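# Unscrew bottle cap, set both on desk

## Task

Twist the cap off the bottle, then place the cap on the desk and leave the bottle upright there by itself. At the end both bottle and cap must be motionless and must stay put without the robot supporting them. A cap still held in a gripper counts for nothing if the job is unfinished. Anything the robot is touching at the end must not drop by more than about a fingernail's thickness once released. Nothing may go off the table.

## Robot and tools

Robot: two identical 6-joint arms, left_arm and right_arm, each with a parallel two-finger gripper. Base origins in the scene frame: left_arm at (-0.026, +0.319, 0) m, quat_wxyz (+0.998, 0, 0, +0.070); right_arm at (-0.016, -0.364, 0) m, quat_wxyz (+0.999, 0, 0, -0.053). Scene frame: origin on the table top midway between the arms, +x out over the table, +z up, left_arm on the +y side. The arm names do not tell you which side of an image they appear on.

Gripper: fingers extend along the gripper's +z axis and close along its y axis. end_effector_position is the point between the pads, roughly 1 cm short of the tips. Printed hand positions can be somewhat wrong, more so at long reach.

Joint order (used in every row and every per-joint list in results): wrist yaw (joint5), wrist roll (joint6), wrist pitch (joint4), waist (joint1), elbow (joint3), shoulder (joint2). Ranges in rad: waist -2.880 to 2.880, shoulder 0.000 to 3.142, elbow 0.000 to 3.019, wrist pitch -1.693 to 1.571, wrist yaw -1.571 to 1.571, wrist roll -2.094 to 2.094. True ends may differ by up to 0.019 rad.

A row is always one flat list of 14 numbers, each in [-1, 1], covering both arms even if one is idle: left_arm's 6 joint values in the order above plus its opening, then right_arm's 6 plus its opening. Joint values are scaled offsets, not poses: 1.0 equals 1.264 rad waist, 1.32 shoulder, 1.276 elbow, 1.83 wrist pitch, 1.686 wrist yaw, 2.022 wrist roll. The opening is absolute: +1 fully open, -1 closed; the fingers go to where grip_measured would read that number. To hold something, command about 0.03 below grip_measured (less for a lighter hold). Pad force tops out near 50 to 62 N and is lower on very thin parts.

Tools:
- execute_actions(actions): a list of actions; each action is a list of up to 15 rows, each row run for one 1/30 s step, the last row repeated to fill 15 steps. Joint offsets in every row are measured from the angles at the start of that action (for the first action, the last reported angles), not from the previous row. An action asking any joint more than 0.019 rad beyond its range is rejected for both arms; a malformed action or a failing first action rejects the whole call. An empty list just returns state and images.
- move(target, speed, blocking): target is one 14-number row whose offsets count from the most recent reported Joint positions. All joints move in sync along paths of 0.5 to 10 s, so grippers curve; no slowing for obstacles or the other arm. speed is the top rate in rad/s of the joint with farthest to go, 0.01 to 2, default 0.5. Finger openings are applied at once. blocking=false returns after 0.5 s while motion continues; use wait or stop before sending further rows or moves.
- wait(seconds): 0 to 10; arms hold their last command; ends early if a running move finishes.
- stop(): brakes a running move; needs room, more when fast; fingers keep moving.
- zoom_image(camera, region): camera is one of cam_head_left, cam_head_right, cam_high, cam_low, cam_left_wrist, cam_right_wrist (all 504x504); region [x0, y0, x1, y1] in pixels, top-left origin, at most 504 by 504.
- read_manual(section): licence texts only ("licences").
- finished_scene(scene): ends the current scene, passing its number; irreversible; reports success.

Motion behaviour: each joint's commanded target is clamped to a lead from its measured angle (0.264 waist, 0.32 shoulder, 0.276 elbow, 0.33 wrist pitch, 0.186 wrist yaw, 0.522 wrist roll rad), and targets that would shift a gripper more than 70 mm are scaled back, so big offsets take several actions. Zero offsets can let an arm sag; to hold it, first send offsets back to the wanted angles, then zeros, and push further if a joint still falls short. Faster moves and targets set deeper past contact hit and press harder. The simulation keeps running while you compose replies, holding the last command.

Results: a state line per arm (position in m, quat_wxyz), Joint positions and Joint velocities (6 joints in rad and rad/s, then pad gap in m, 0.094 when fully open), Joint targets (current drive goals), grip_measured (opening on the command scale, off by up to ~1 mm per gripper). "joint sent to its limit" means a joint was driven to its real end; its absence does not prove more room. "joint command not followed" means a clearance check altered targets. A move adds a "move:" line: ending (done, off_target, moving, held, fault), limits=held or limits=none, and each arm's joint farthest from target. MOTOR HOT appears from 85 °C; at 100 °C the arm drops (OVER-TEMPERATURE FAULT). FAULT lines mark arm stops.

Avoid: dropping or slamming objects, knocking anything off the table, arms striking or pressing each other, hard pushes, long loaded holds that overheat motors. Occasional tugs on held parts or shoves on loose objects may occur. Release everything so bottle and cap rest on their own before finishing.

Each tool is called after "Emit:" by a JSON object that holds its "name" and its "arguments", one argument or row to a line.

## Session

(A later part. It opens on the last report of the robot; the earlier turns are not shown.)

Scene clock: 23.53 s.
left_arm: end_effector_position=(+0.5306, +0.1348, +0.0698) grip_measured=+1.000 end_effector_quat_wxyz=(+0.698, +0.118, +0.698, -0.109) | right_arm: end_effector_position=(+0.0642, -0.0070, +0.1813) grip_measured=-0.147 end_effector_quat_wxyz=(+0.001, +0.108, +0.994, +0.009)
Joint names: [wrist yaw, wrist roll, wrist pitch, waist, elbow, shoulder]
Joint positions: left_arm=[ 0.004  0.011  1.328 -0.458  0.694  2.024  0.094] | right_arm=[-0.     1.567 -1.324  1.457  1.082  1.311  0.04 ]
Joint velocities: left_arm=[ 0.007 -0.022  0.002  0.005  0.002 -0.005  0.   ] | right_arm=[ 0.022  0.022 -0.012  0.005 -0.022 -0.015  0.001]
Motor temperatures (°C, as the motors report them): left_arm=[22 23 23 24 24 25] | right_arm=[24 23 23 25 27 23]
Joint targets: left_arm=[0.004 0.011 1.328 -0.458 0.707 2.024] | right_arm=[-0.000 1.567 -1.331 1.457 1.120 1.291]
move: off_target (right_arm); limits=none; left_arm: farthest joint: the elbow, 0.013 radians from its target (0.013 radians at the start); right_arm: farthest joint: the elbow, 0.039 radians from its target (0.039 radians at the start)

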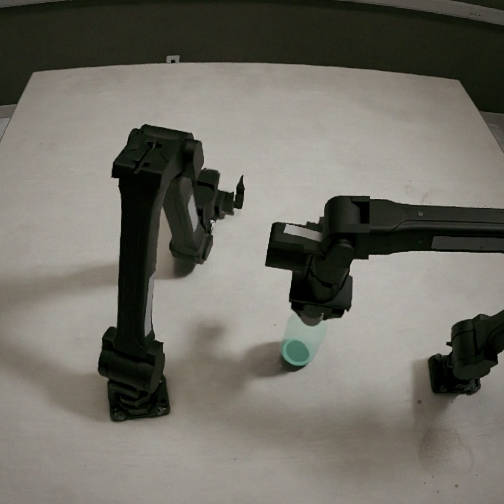

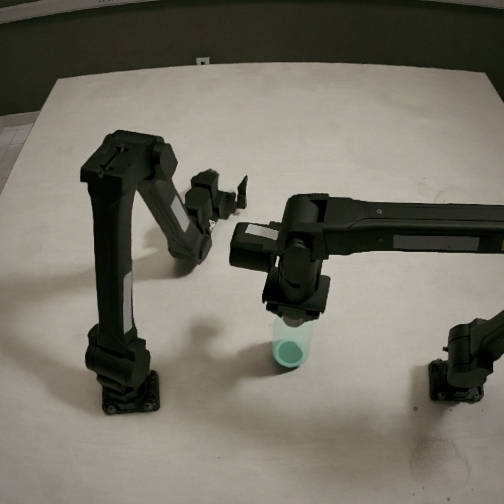

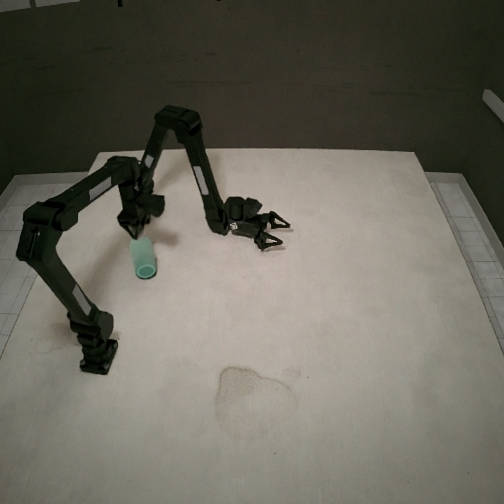

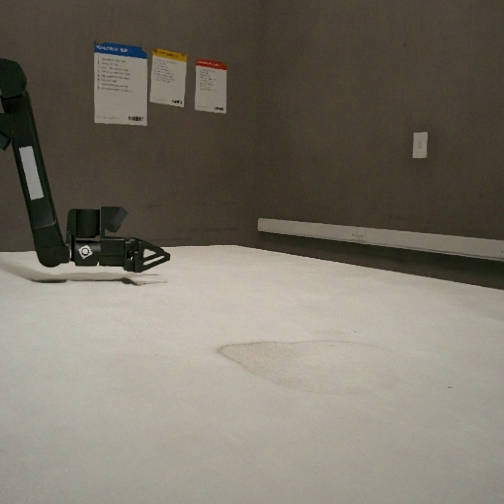

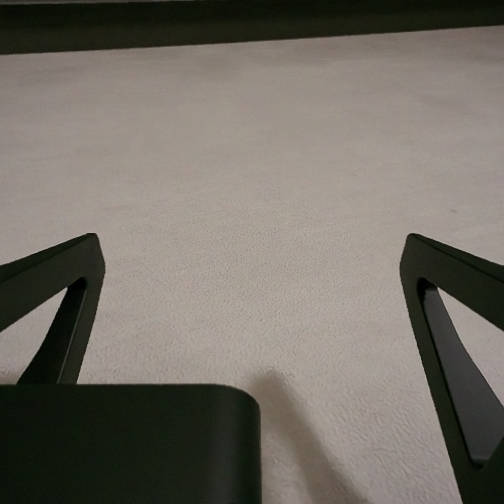

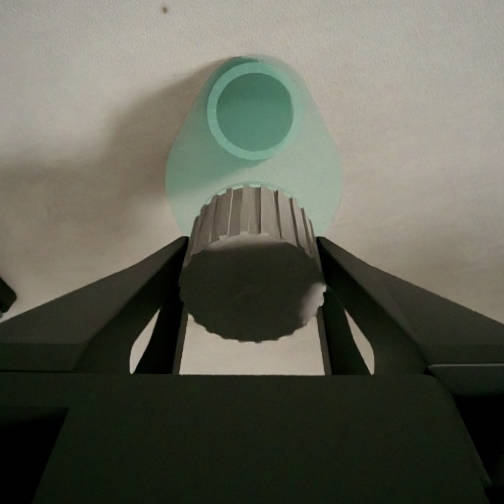

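Emit:
{"name": "move", "arguments": {
  "target": [0,0,0,0,0.01,0,1,0,0.23,0,-0.915,0.03,0,-0.2],
  "speed": 0.6
}}

Emit:
{"name": "move", "arguments": {
  "target": [0,0,0,-0.55,0.01,0,1,0,0,0.029,0,0.03,0.04,-0.2],
  "speed": 0.6
}}

Emit:
{"name": "move", "arguments": {
  "target": [0,0,-0.15,0,0.38,0.14,1,0,0,0,0,0.02,0,-0.2],
  "speed": 0.3
}}

Scene clock: 30.90 s.
left_arm: end_effector_position=(+0.5306, +0.1348, +0.0698) grip_measured=+1.000 end_effector_quat_wxyz=(+0.698, +0.118, +0.698, -0.109) | right_arm: end_effector_position=(+0.3402, -0.2966, +0.1713) grip_measured=-0.147 end_effector_quat_wxyz=(-0.002, +0.794, +0.608, -0.005)
Joint names: [wrist yaw, wrist roll, wrist pitch, waist, elbow, shoulder]
Joint positions: left_arm=[ 0.004  0.011  1.328 -0.458  0.694  2.024  0.094] | right_arm=[ 0.001  2.024 -1.324  0.296  1.07   1.327  0.04 ]
Joint velocities: left_arm=[-0.022  0.066 -0.002 -0.015 -0.002 -0.005  0.   ] | right_arm=[-0.037 -0.022 -0.007 -0.015 -0.002 -0.005  0.001]
Motor temperatures (°C, as the motors report them): left_arm=[22 23 23 24 24 25] | right_arm=[24 23 23 25 28 23]
Joint targets: left_arm=[0.004 0.011 1.328 -0.458 0.707 2.024] | right_arm=[-0.000 2.032 -1.324 0.300 1.120 1.311]
move: off_target (right_arm); limits=none; left_arm: farthest joint: the elbow, 0.013 radians from its target (0.013 radians at the start); right_arm: farthest joint: the elbow, 0.051 radians from its target (0.039 radians at the start)

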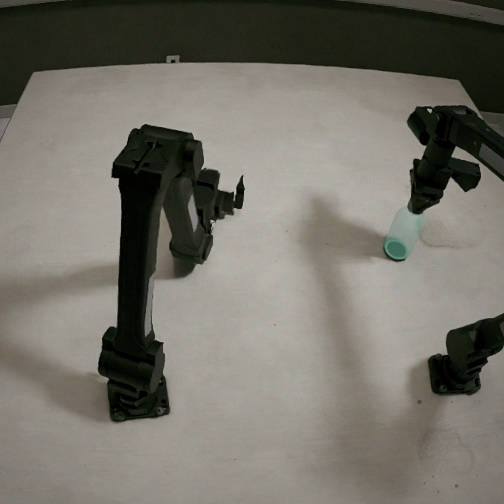

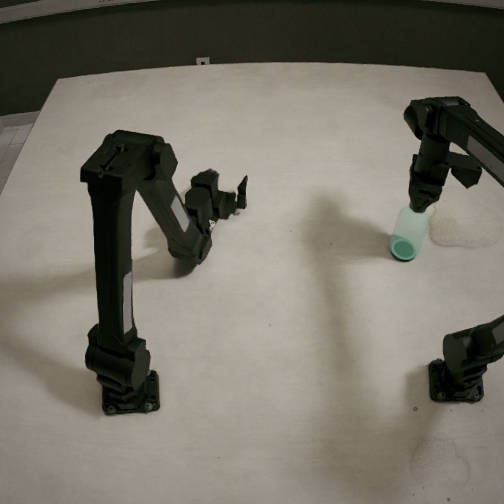

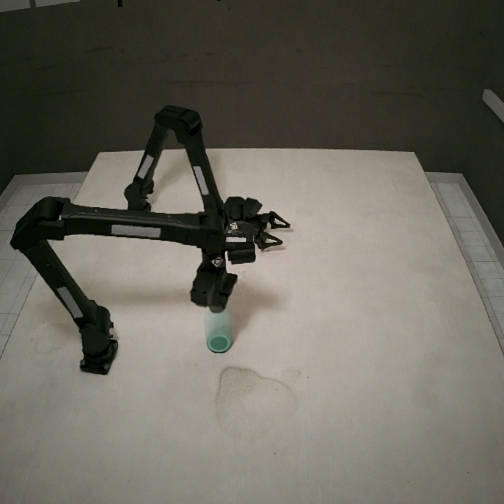

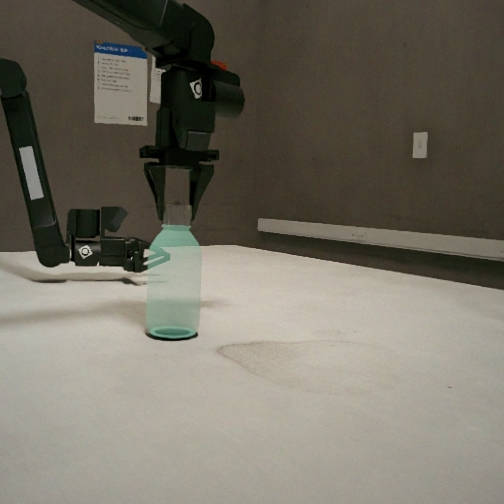

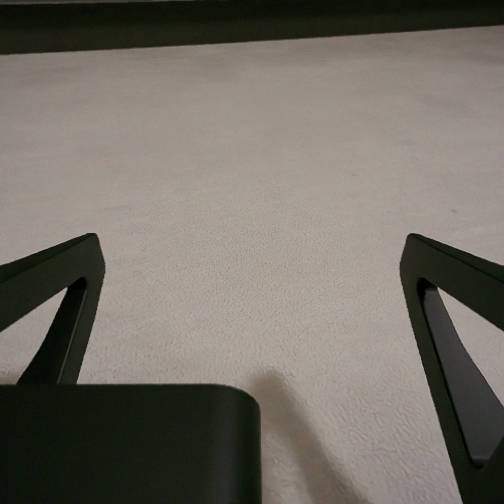

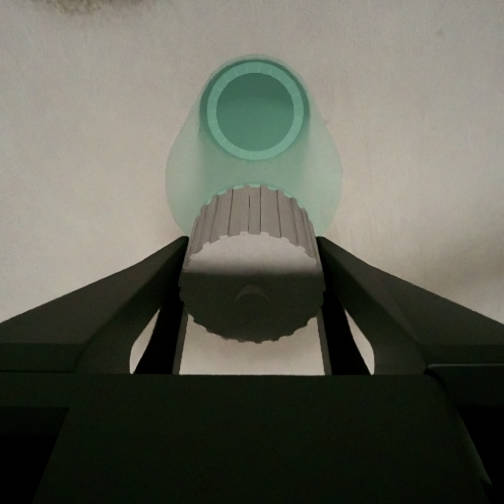

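Scene clock: 32.50 s.
left_arm: end_effector_position=(+0.2787, -0.1814, +0.0698) grip_measured=+1.000 end_effector_quat_wxyz=(+0.617, +0.351, +0.614, -0.344) | right_arm: end_effector_position=(+0.3495, -0.2949, +0.1667) grip_measured=-0.147 end_effector_quat_wxyz=(+0.003, +0.794, +0.608, +0.005)
Joint names: [wrist yaw, wrist roll, wrist pitch, waist, elbow, shoulder]
Joint positions: left_arm=[ 0.004  0.011  1.328 -1.162  0.694  2.024  0.094] | right_arm=[ 0.001  2.024 -1.288  0.296  1.07   1.341  0.04 ]
Joint velocities: left_arm=[-0.066 -0.066  0.002 -0.005 -0.007 -0.015  0.   ] | right_arm=[-0.022 -0.007 -0.002  0.015 -0.002 -0.005 -0.001]
Motor temperatures (°C, as the motors report them): left_arm=[22 23 23 24 24 25] | right_arm=[24 23 23 25 28 23]
Joint targets: left_arm=[0.004 0.011 1.328 -1.153 0.707 2.024] | right_arm=[0.001 2.024 -1.271 0.296 1.108 1.380]
move: off_target (right_arm); limits=none; left_arm: farthest joint: the elbow, 0.013 radians from its target (0.013 radians at the start); right_arm: farthest joint: the shoulder, 0.039 radians from its target (0.053 radians at the start)

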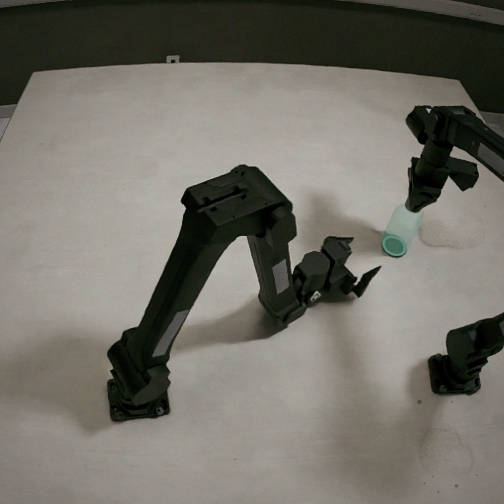

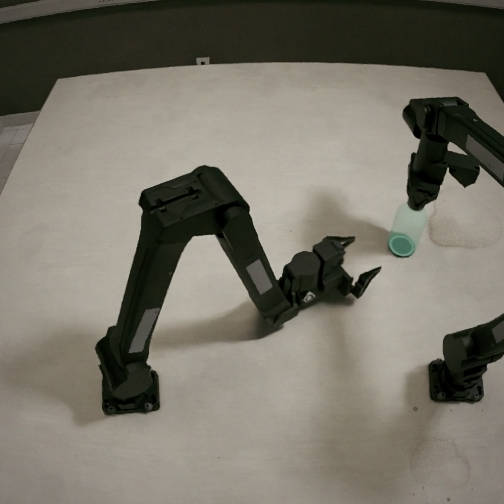

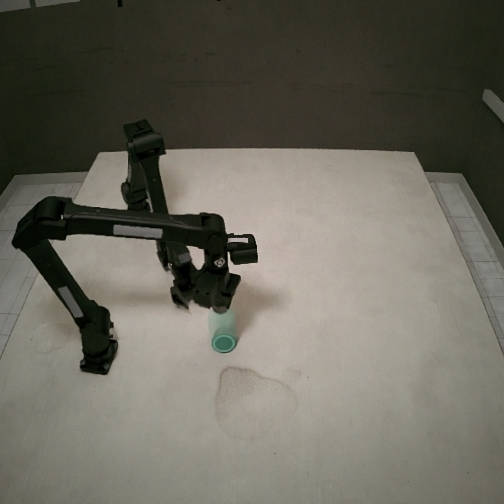

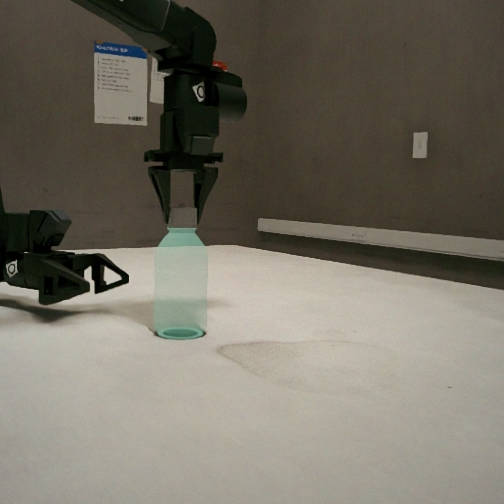

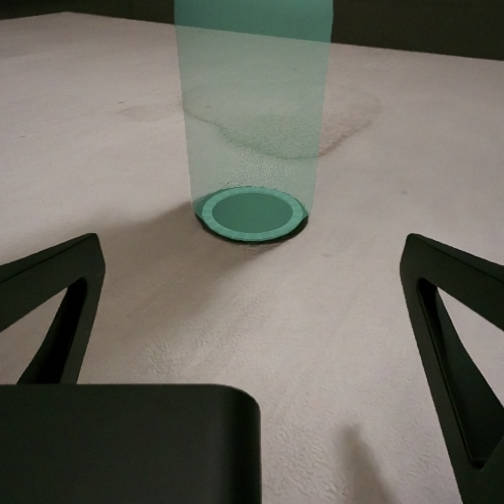

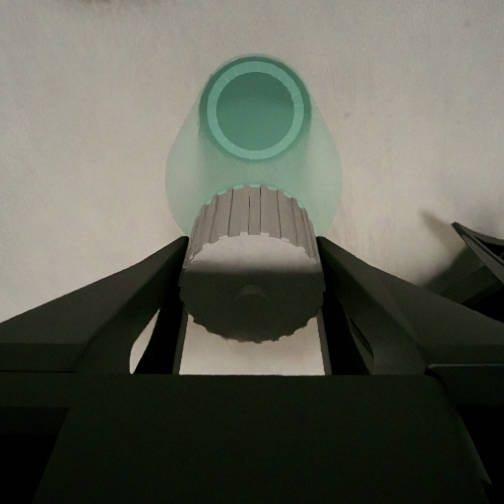

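Scene clock: 34.50 s.
left_arm: end_effector_position=(+0.3557, -0.3077, +0.0652) grip_measured=+1.000 end_effector_quat_wxyz=(+0.619, +0.350, +0.613, -0.345) | right_arm: end_effector_position=(+0.3495, -0.2949, +0.1667) grip_measured=-0.147 end_effector_quat_wxyz=(+0.003, +0.794, +0.608, +0.005)
Joint names: [wrist yaw, wrist roll, wrist pitch, waist, elbow, shoulder]
Joint positions: left_arm=[ 0.004  0.011  1.06  -1.162  1.144  2.2    0.094] | right_arm=[ 0.001  2.024 -1.288  0.296  1.07   1.341  0.04 ]
Joint velocities: left_arm=[-0.022 -0.022 -0.022 -0.005  0.002 -0.015  0.   ] | right_arm=[-0.066 -0.051 -0.022 -0.015 -0.007 -0.005 -0.001]
Motor temperatures (°C, as the motors report them): left_arm=[22 23 23 24 24 25] | right_arm=[24 23 23 25 28 23]
Joint targets: left_arm=[0.004 0.011 1.054 -1.162 1.179 2.209] | right_arm=[0.001 2.024 -1.288 0.296 1.095 1.341]
move: off_target (left_arm, right_arm); limits=none; left_arm: farthest joint: the elbow, 0.035 radians from its target (0.485 radians at the start); right_arm: farthest joint: the elbow, 0.026 radians from its target (0.026 radians at the start)

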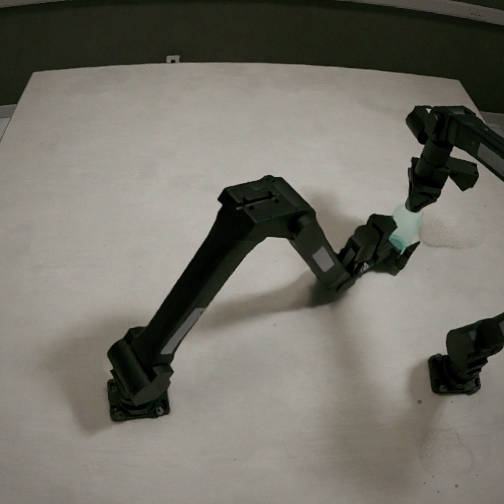

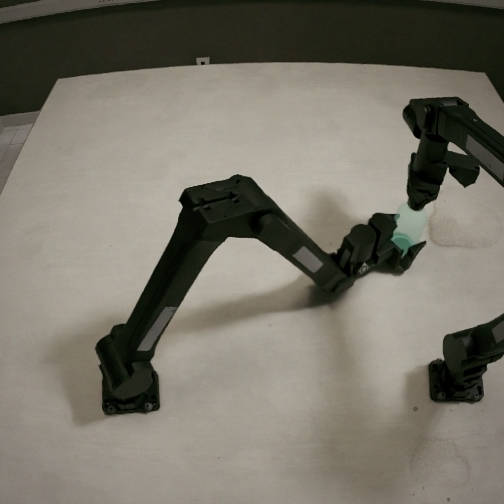

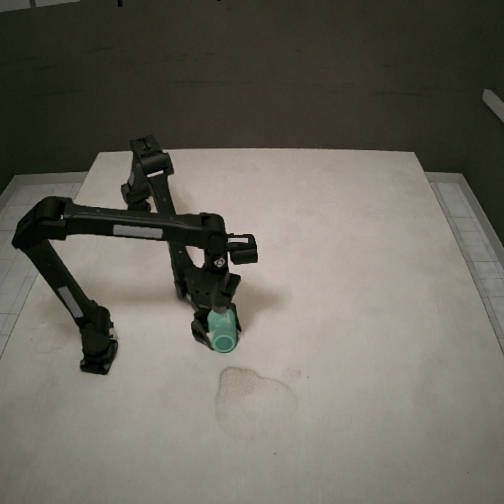

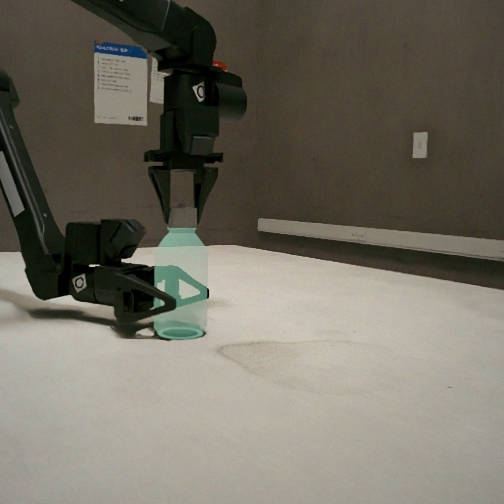

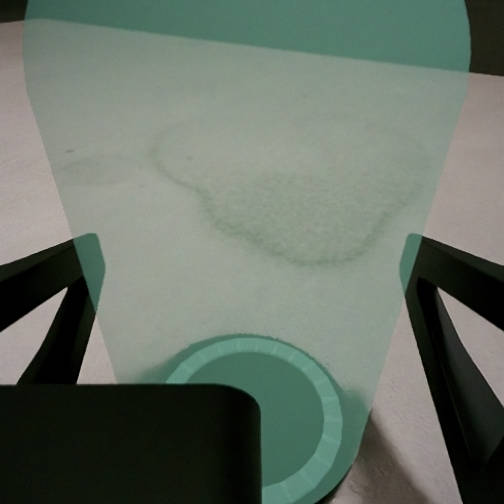

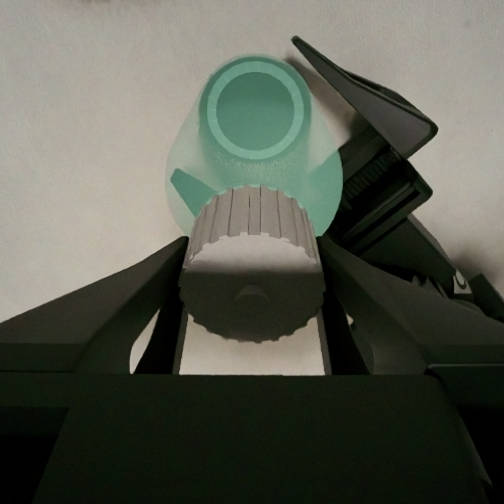

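Emit:
{"name": "execute_actions", "arguments": {
  "actions": [
    [[0,0,0,0.011,0.01,0,0.7,0,0,0,0,0.02,0,-0.2]],
    [[0,0,0,0,0.01,0,0.45,0,0,0,0,0.02,0,-0.2]],
    [[0,0,0,0,0.01,0,0.45,0,-0.5,0,0,0.04,0,-0.2]],
    [[0,0,0,0,0.01,0,0.45,0,-0.52,0,0,0.04,0,-0.2]],
    [[0,0,0,0,0.01,0,0.45,0,-0.52,0,0,0.04,0,-0.2]],
    [[0,0,0,0,0.01,0,0.45,0,-0.52,0,0,0.04,0,-0.2]],
    [[0,0,0,0,0.01,0,0.45,0,0,0,0,0.015,0,0.1],[0,0,0,0,0.01,0,0.45,0,0,0,0,0.015,0,0.1],[0,0,0,0,0.01,0,0.45,0,0,0,0,0.015,0,0.1],[0,0,0,0,0.01,0,0.45,0,0,0,0,0.015,0,0.1],[0,0,0,0,0.01,0,0.45,0,0.5,0,0,0.015,0,0.1]],
    [[0,0,0,0,0.01,0,0.45,0,0.52,0,0,0.015,0,0.1]],
    [[0,0,0,0,0.01,0,0.45,0,0.52,0,0,0.015,0,0.1]],
    [[0,0,0,0,0.01,0,0.45,0,0.5,0,0,0.015,0,0.1]],
    [[0,0,0,0,0.01,0,0.45,0,0,0,0,0.015,0,-0.2]],
    [[0,0,0,0,0.01,0,0.45,0,-0.5,0,0,0.04,0,-0.2]],
    [[0,0,0,0,0.01,0,0.45,0,-0.5,0,0,0.04,0,-0.2]],
    [[0,0,0,0,0.01,0,0.45,0,-0.5,0,0,0.04,0,-0.2]],
    [[0,0,0,0,0.01,0,0.45,0,-0.5,-0.012,0,0.06,0,-0.2]]
  ]
}}

Scene clock: 49.63 s.
left_arm: end_effector_position=(+0.3591, -0.3056, +0.0652) grip_measured=+0.584 end_effector_quat_wxyz=(+0.620, +0.345, +0.615, -0.343) | right_arm: end_effector_position=(+0.3513, -0.2941, +0.1738) grip_measured=-0.149 end_effector_quat_wxyz=(-0.005, +0.842, -0.539, +0.004)
Joint names: [wrist yaw, wrist roll, wrist pitch, waist, elbow, shoulder]
Joint positions: left_arm=[-0.003  0.007  1.06  -1.158  1.144  2.2    0.074] | right_arm=[-0.002 -1.814 -1.307  0.296  1.089  1.34   0.04 ]
Joint velocities: left_arm=[ 0.022 -0.037 -0.027 -0.015 -0.002 -0.015 -0.001] | right_arm=[ 0.007 -0.359 -0.012 -0.005  0.017 -0.015 -0.   ]
Motor temperatures (°C, as the motors report them): left_arm=[22 23 23 24 25 26] | right_arm=[24 23 23 25 29 23]
Joint targets: left_arm=[-0.003 0.006 1.060 -1.158 1.157 2.200] | right_arm=[-0.002 -1.879 -1.318 0.296 1.160 1.340]

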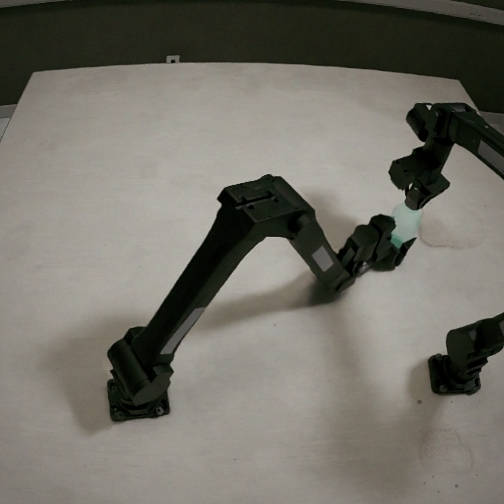

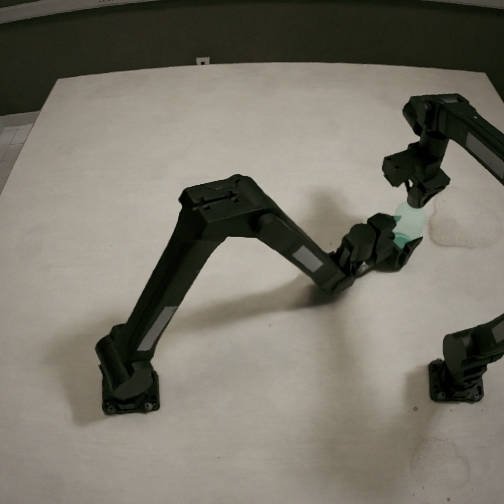

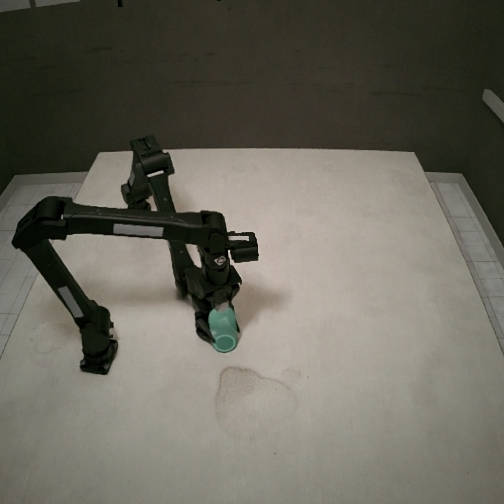

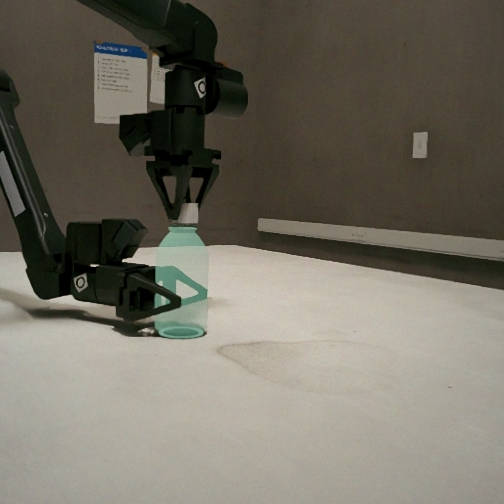

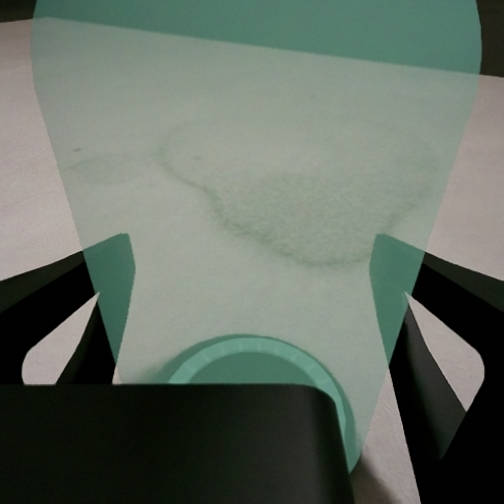

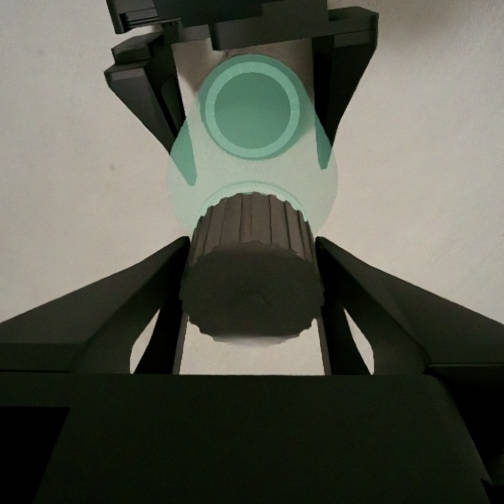

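Still threaded; one more cycle.

Emit:
{"name": "execute_actions", "arguments": {
  "actions": [
    [[0,0,0,0,0.01,0,0.5,0,-0.03,0,0,0.015,0,-0.2],[0,0,0,0,0.01,0,0.5,0,-0.03,0,0,0.015,0,-0.2],[0,0,0,0,0.01,0,0.5,0,-0.03,0,0,0.015,0,0.1],[0,0,0,0,0.01,0,0.5,0,-0.03,0,0,0.015,0,0.1],[0,0,0,0,0.01,0,0.5,0,-0.03,0,0,0.015,0,0.1],[0,0,0,0,0.01,0,0.5,0,-0.03,0,0,0.015,0,0.1],[0,0,0,0,0.01,0,0.5,0,0.45,0,0,0.015,0,0.1]],
    [[0,0,0,0,0.01,0,0.5,0,0.54,0,0,0.015,0,0.1]],
    [[0,0,0,0,0.01,0,0.5,0,0.54,0,0,0.015,0,0.1]],
    [[0,0,0,0,0.01,0,0.5,0,0.5,0,0,0.015,0,0.1]],
    [[0,0,0,0,0.01,0,0.5,0,0,0,0,0.015,0,-0.2]],
    [[0,0,0,0,0.01,0,0.5,0,-0.5,0,0,0.04,0,-0.2]],
    [[0,0,0,0,0.01,0,0.5,0,-0.5,0,0,0.04,0,-0.2]],
    [[0,0,0,0,0.01,0,0.5,0,-0.5,0,0,0.04,0,-0.2]],
    [[0,0,0,0,0.01,0,0.5,0,-0.46,-0.012,0,0.065,0,-0.2]]
  ]
}}

Scene clock: 59.00 s.
left_arm: end_effector_position=(+0.3598, -0.3052, +0.0652) grip_measured=+0.584 end_effector_quat_wxyz=(+0.621, +0.344, +0.616, -0.342) | right_arm: end_effector_position=(+0.3529, -0.2944, +0.1808) grip_measured=-0.150 end_effector_quat_wxyz=(-0.004, +0.846, -0.533, +0.005)
Joint names: [wrist yaw, wrist roll, wrist pitch, waist, elbow, shoulder]
Joint positions: left_arm=[-0.006  0.005  1.06  -1.158  1.144  2.2    0.074] | right_arm=[ 0.001 -1.828 -1.326  0.296  1.107  1.34   0.04 ]
Joint velocities: left_arm=[ 0.037  0.022  0.007 -0.005 -0.007 -0.015 -0.001] | right_arm=[ 0.022 -0.3    0.017  0.005  0.012 -0.015 -0.001]
Motor temperatures (°C, as the motors report them): left_arm=[22 23 23 24 25 26] | right_arm=[24 23 23 25 30 24]
Joint targets: left_arm=[-0.006 0.006 1.060 -1.158 1.157 2.200] | right_arm=[-0.000 -1.882 -1.330 0.296 1.175 1.340]

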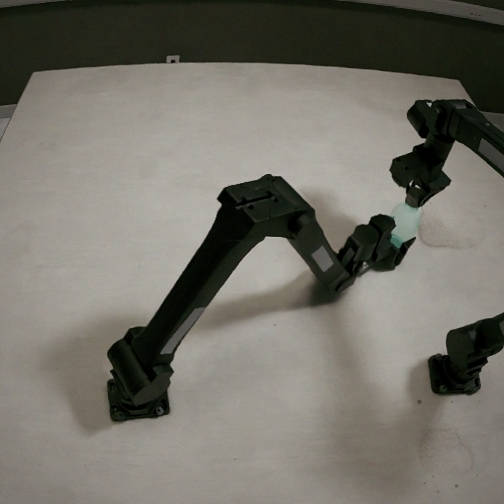

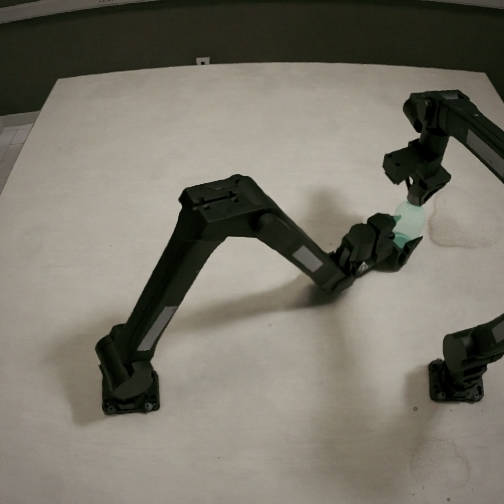

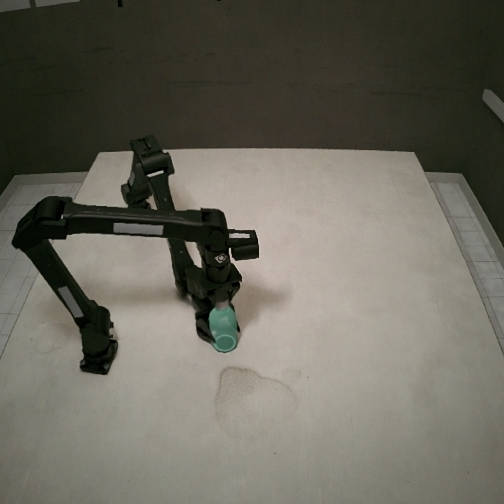

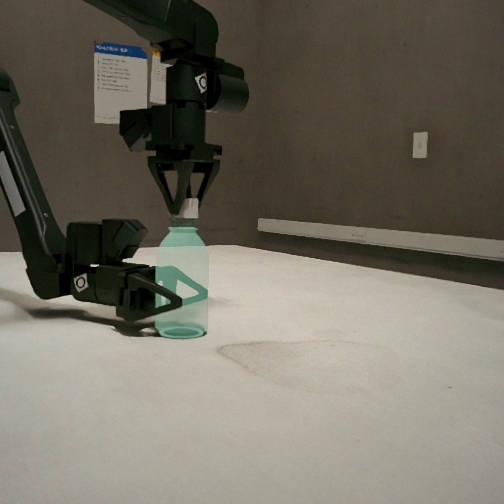

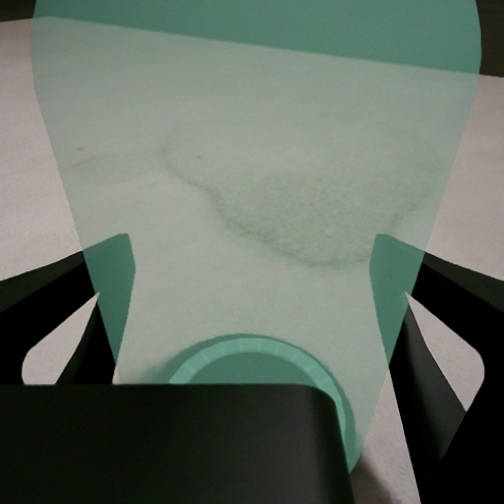

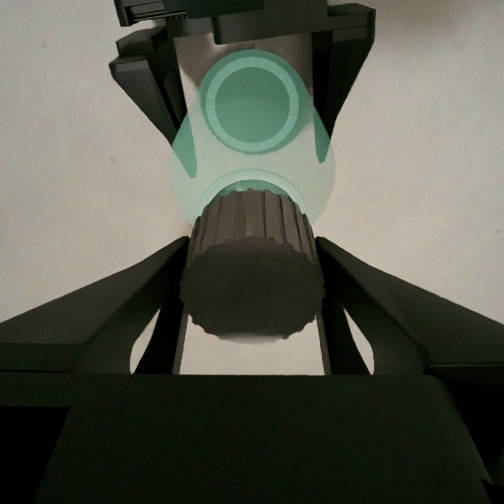

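Emit:
{"name": "move", "arguments": {
  "target": [0,0,0,0,0.01,0,0.5,0,-0.05,-0.055,0,0.11,-0.025,-0.2],
  "speed": 0.2
}}

Scene clock: 61.87 s.
left_arm: end_effector_position=(+0.3578, -0.3064, +0.0652) grip_measured=+0.584 end_effector_quat_wxyz=(+0.621, +0.347, +0.614, -0.342) | right_arm: end_effector_position=(+0.3540, -0.2946, +0.2165) grip_measured=-0.150 end_effector_quat_wxyz=(-0.003, +0.870, -0.493, +0.007)
Joint names: [wrist yaw, wrist roll, wrist pitch, waist, elbow, shoulder]
Joint positions: left_arm=[-0.004  0.012  1.06  -1.161  1.144  2.2    0.074] | right_arm=[ 0.003 -1.92  -1.42   0.296  1.187  1.324  0.04 ]
Joint velocities: left_arm=[ 0.095  0.007  0.002 -0.005 -0.002 -0.005  0.001] | right_arm=[ 0.022 -0.037  0.002  0.005 -0.007  0.005 -0.   ]
Motor temperatures (°C, as the motors report them): left_arm=[22 23 23 24 25 26] | right_arm=[24 23 23 25 30 24]
Joint targets: left_arm=[-0.006 0.005 1.060 -1.158 1.157 2.200] | right_arm=[0.001 -1.929 -1.427 0.296 1.247 1.307]
move: off_target (right_arm); limits=none; left_arm: farthest joint: the elbow, 0.013 radians from its target (0.013 radians at the start); right_arm: farthest joint: the elbow, 0.060 radians from its target (0.140 radians at the start)

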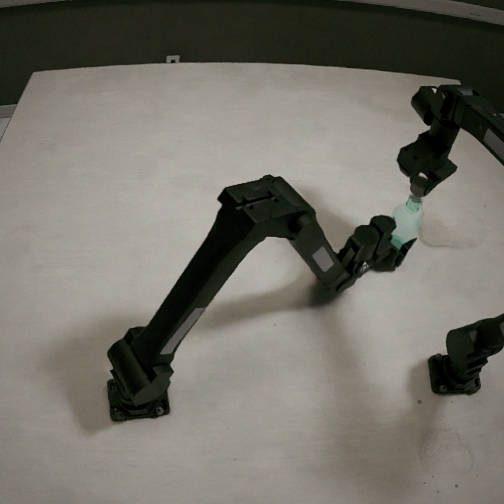

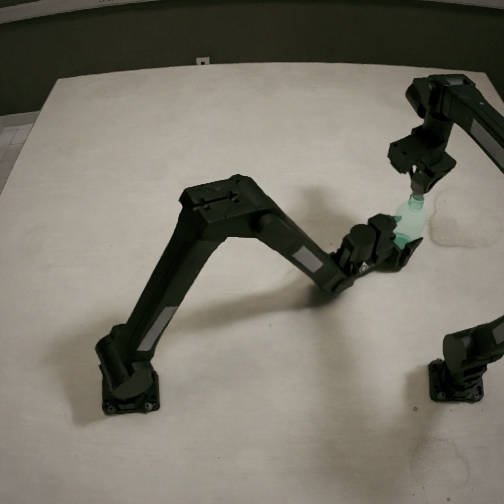

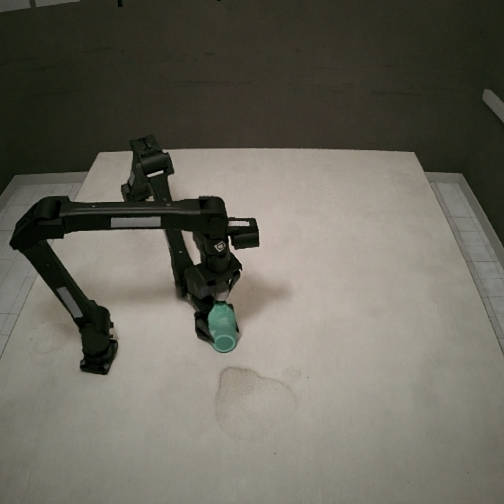

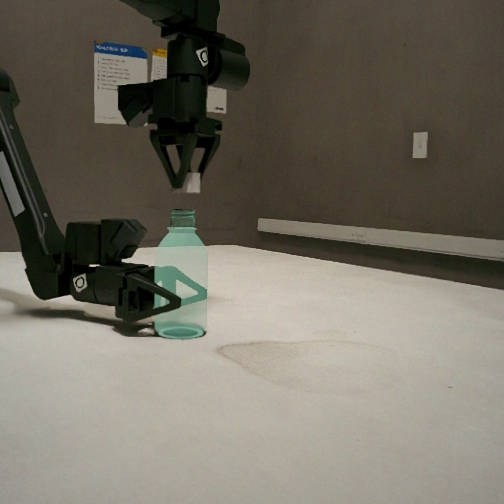

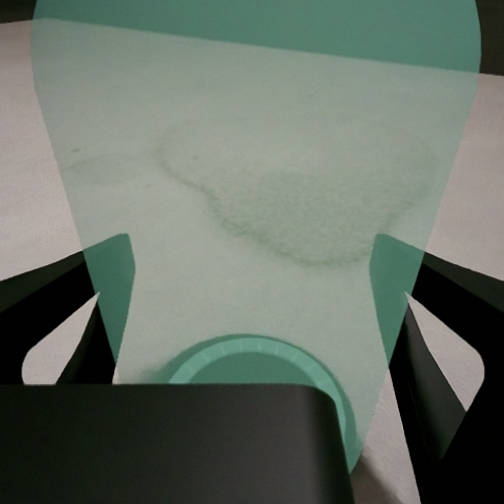

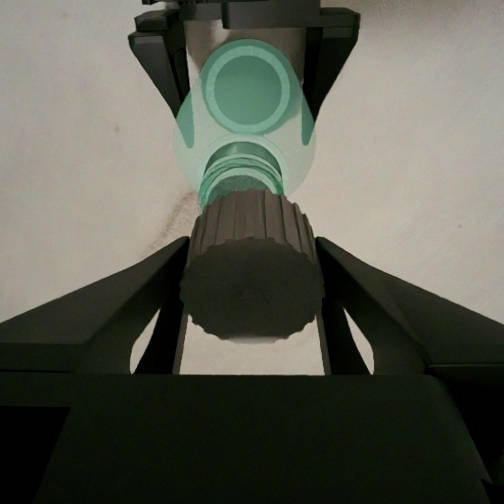

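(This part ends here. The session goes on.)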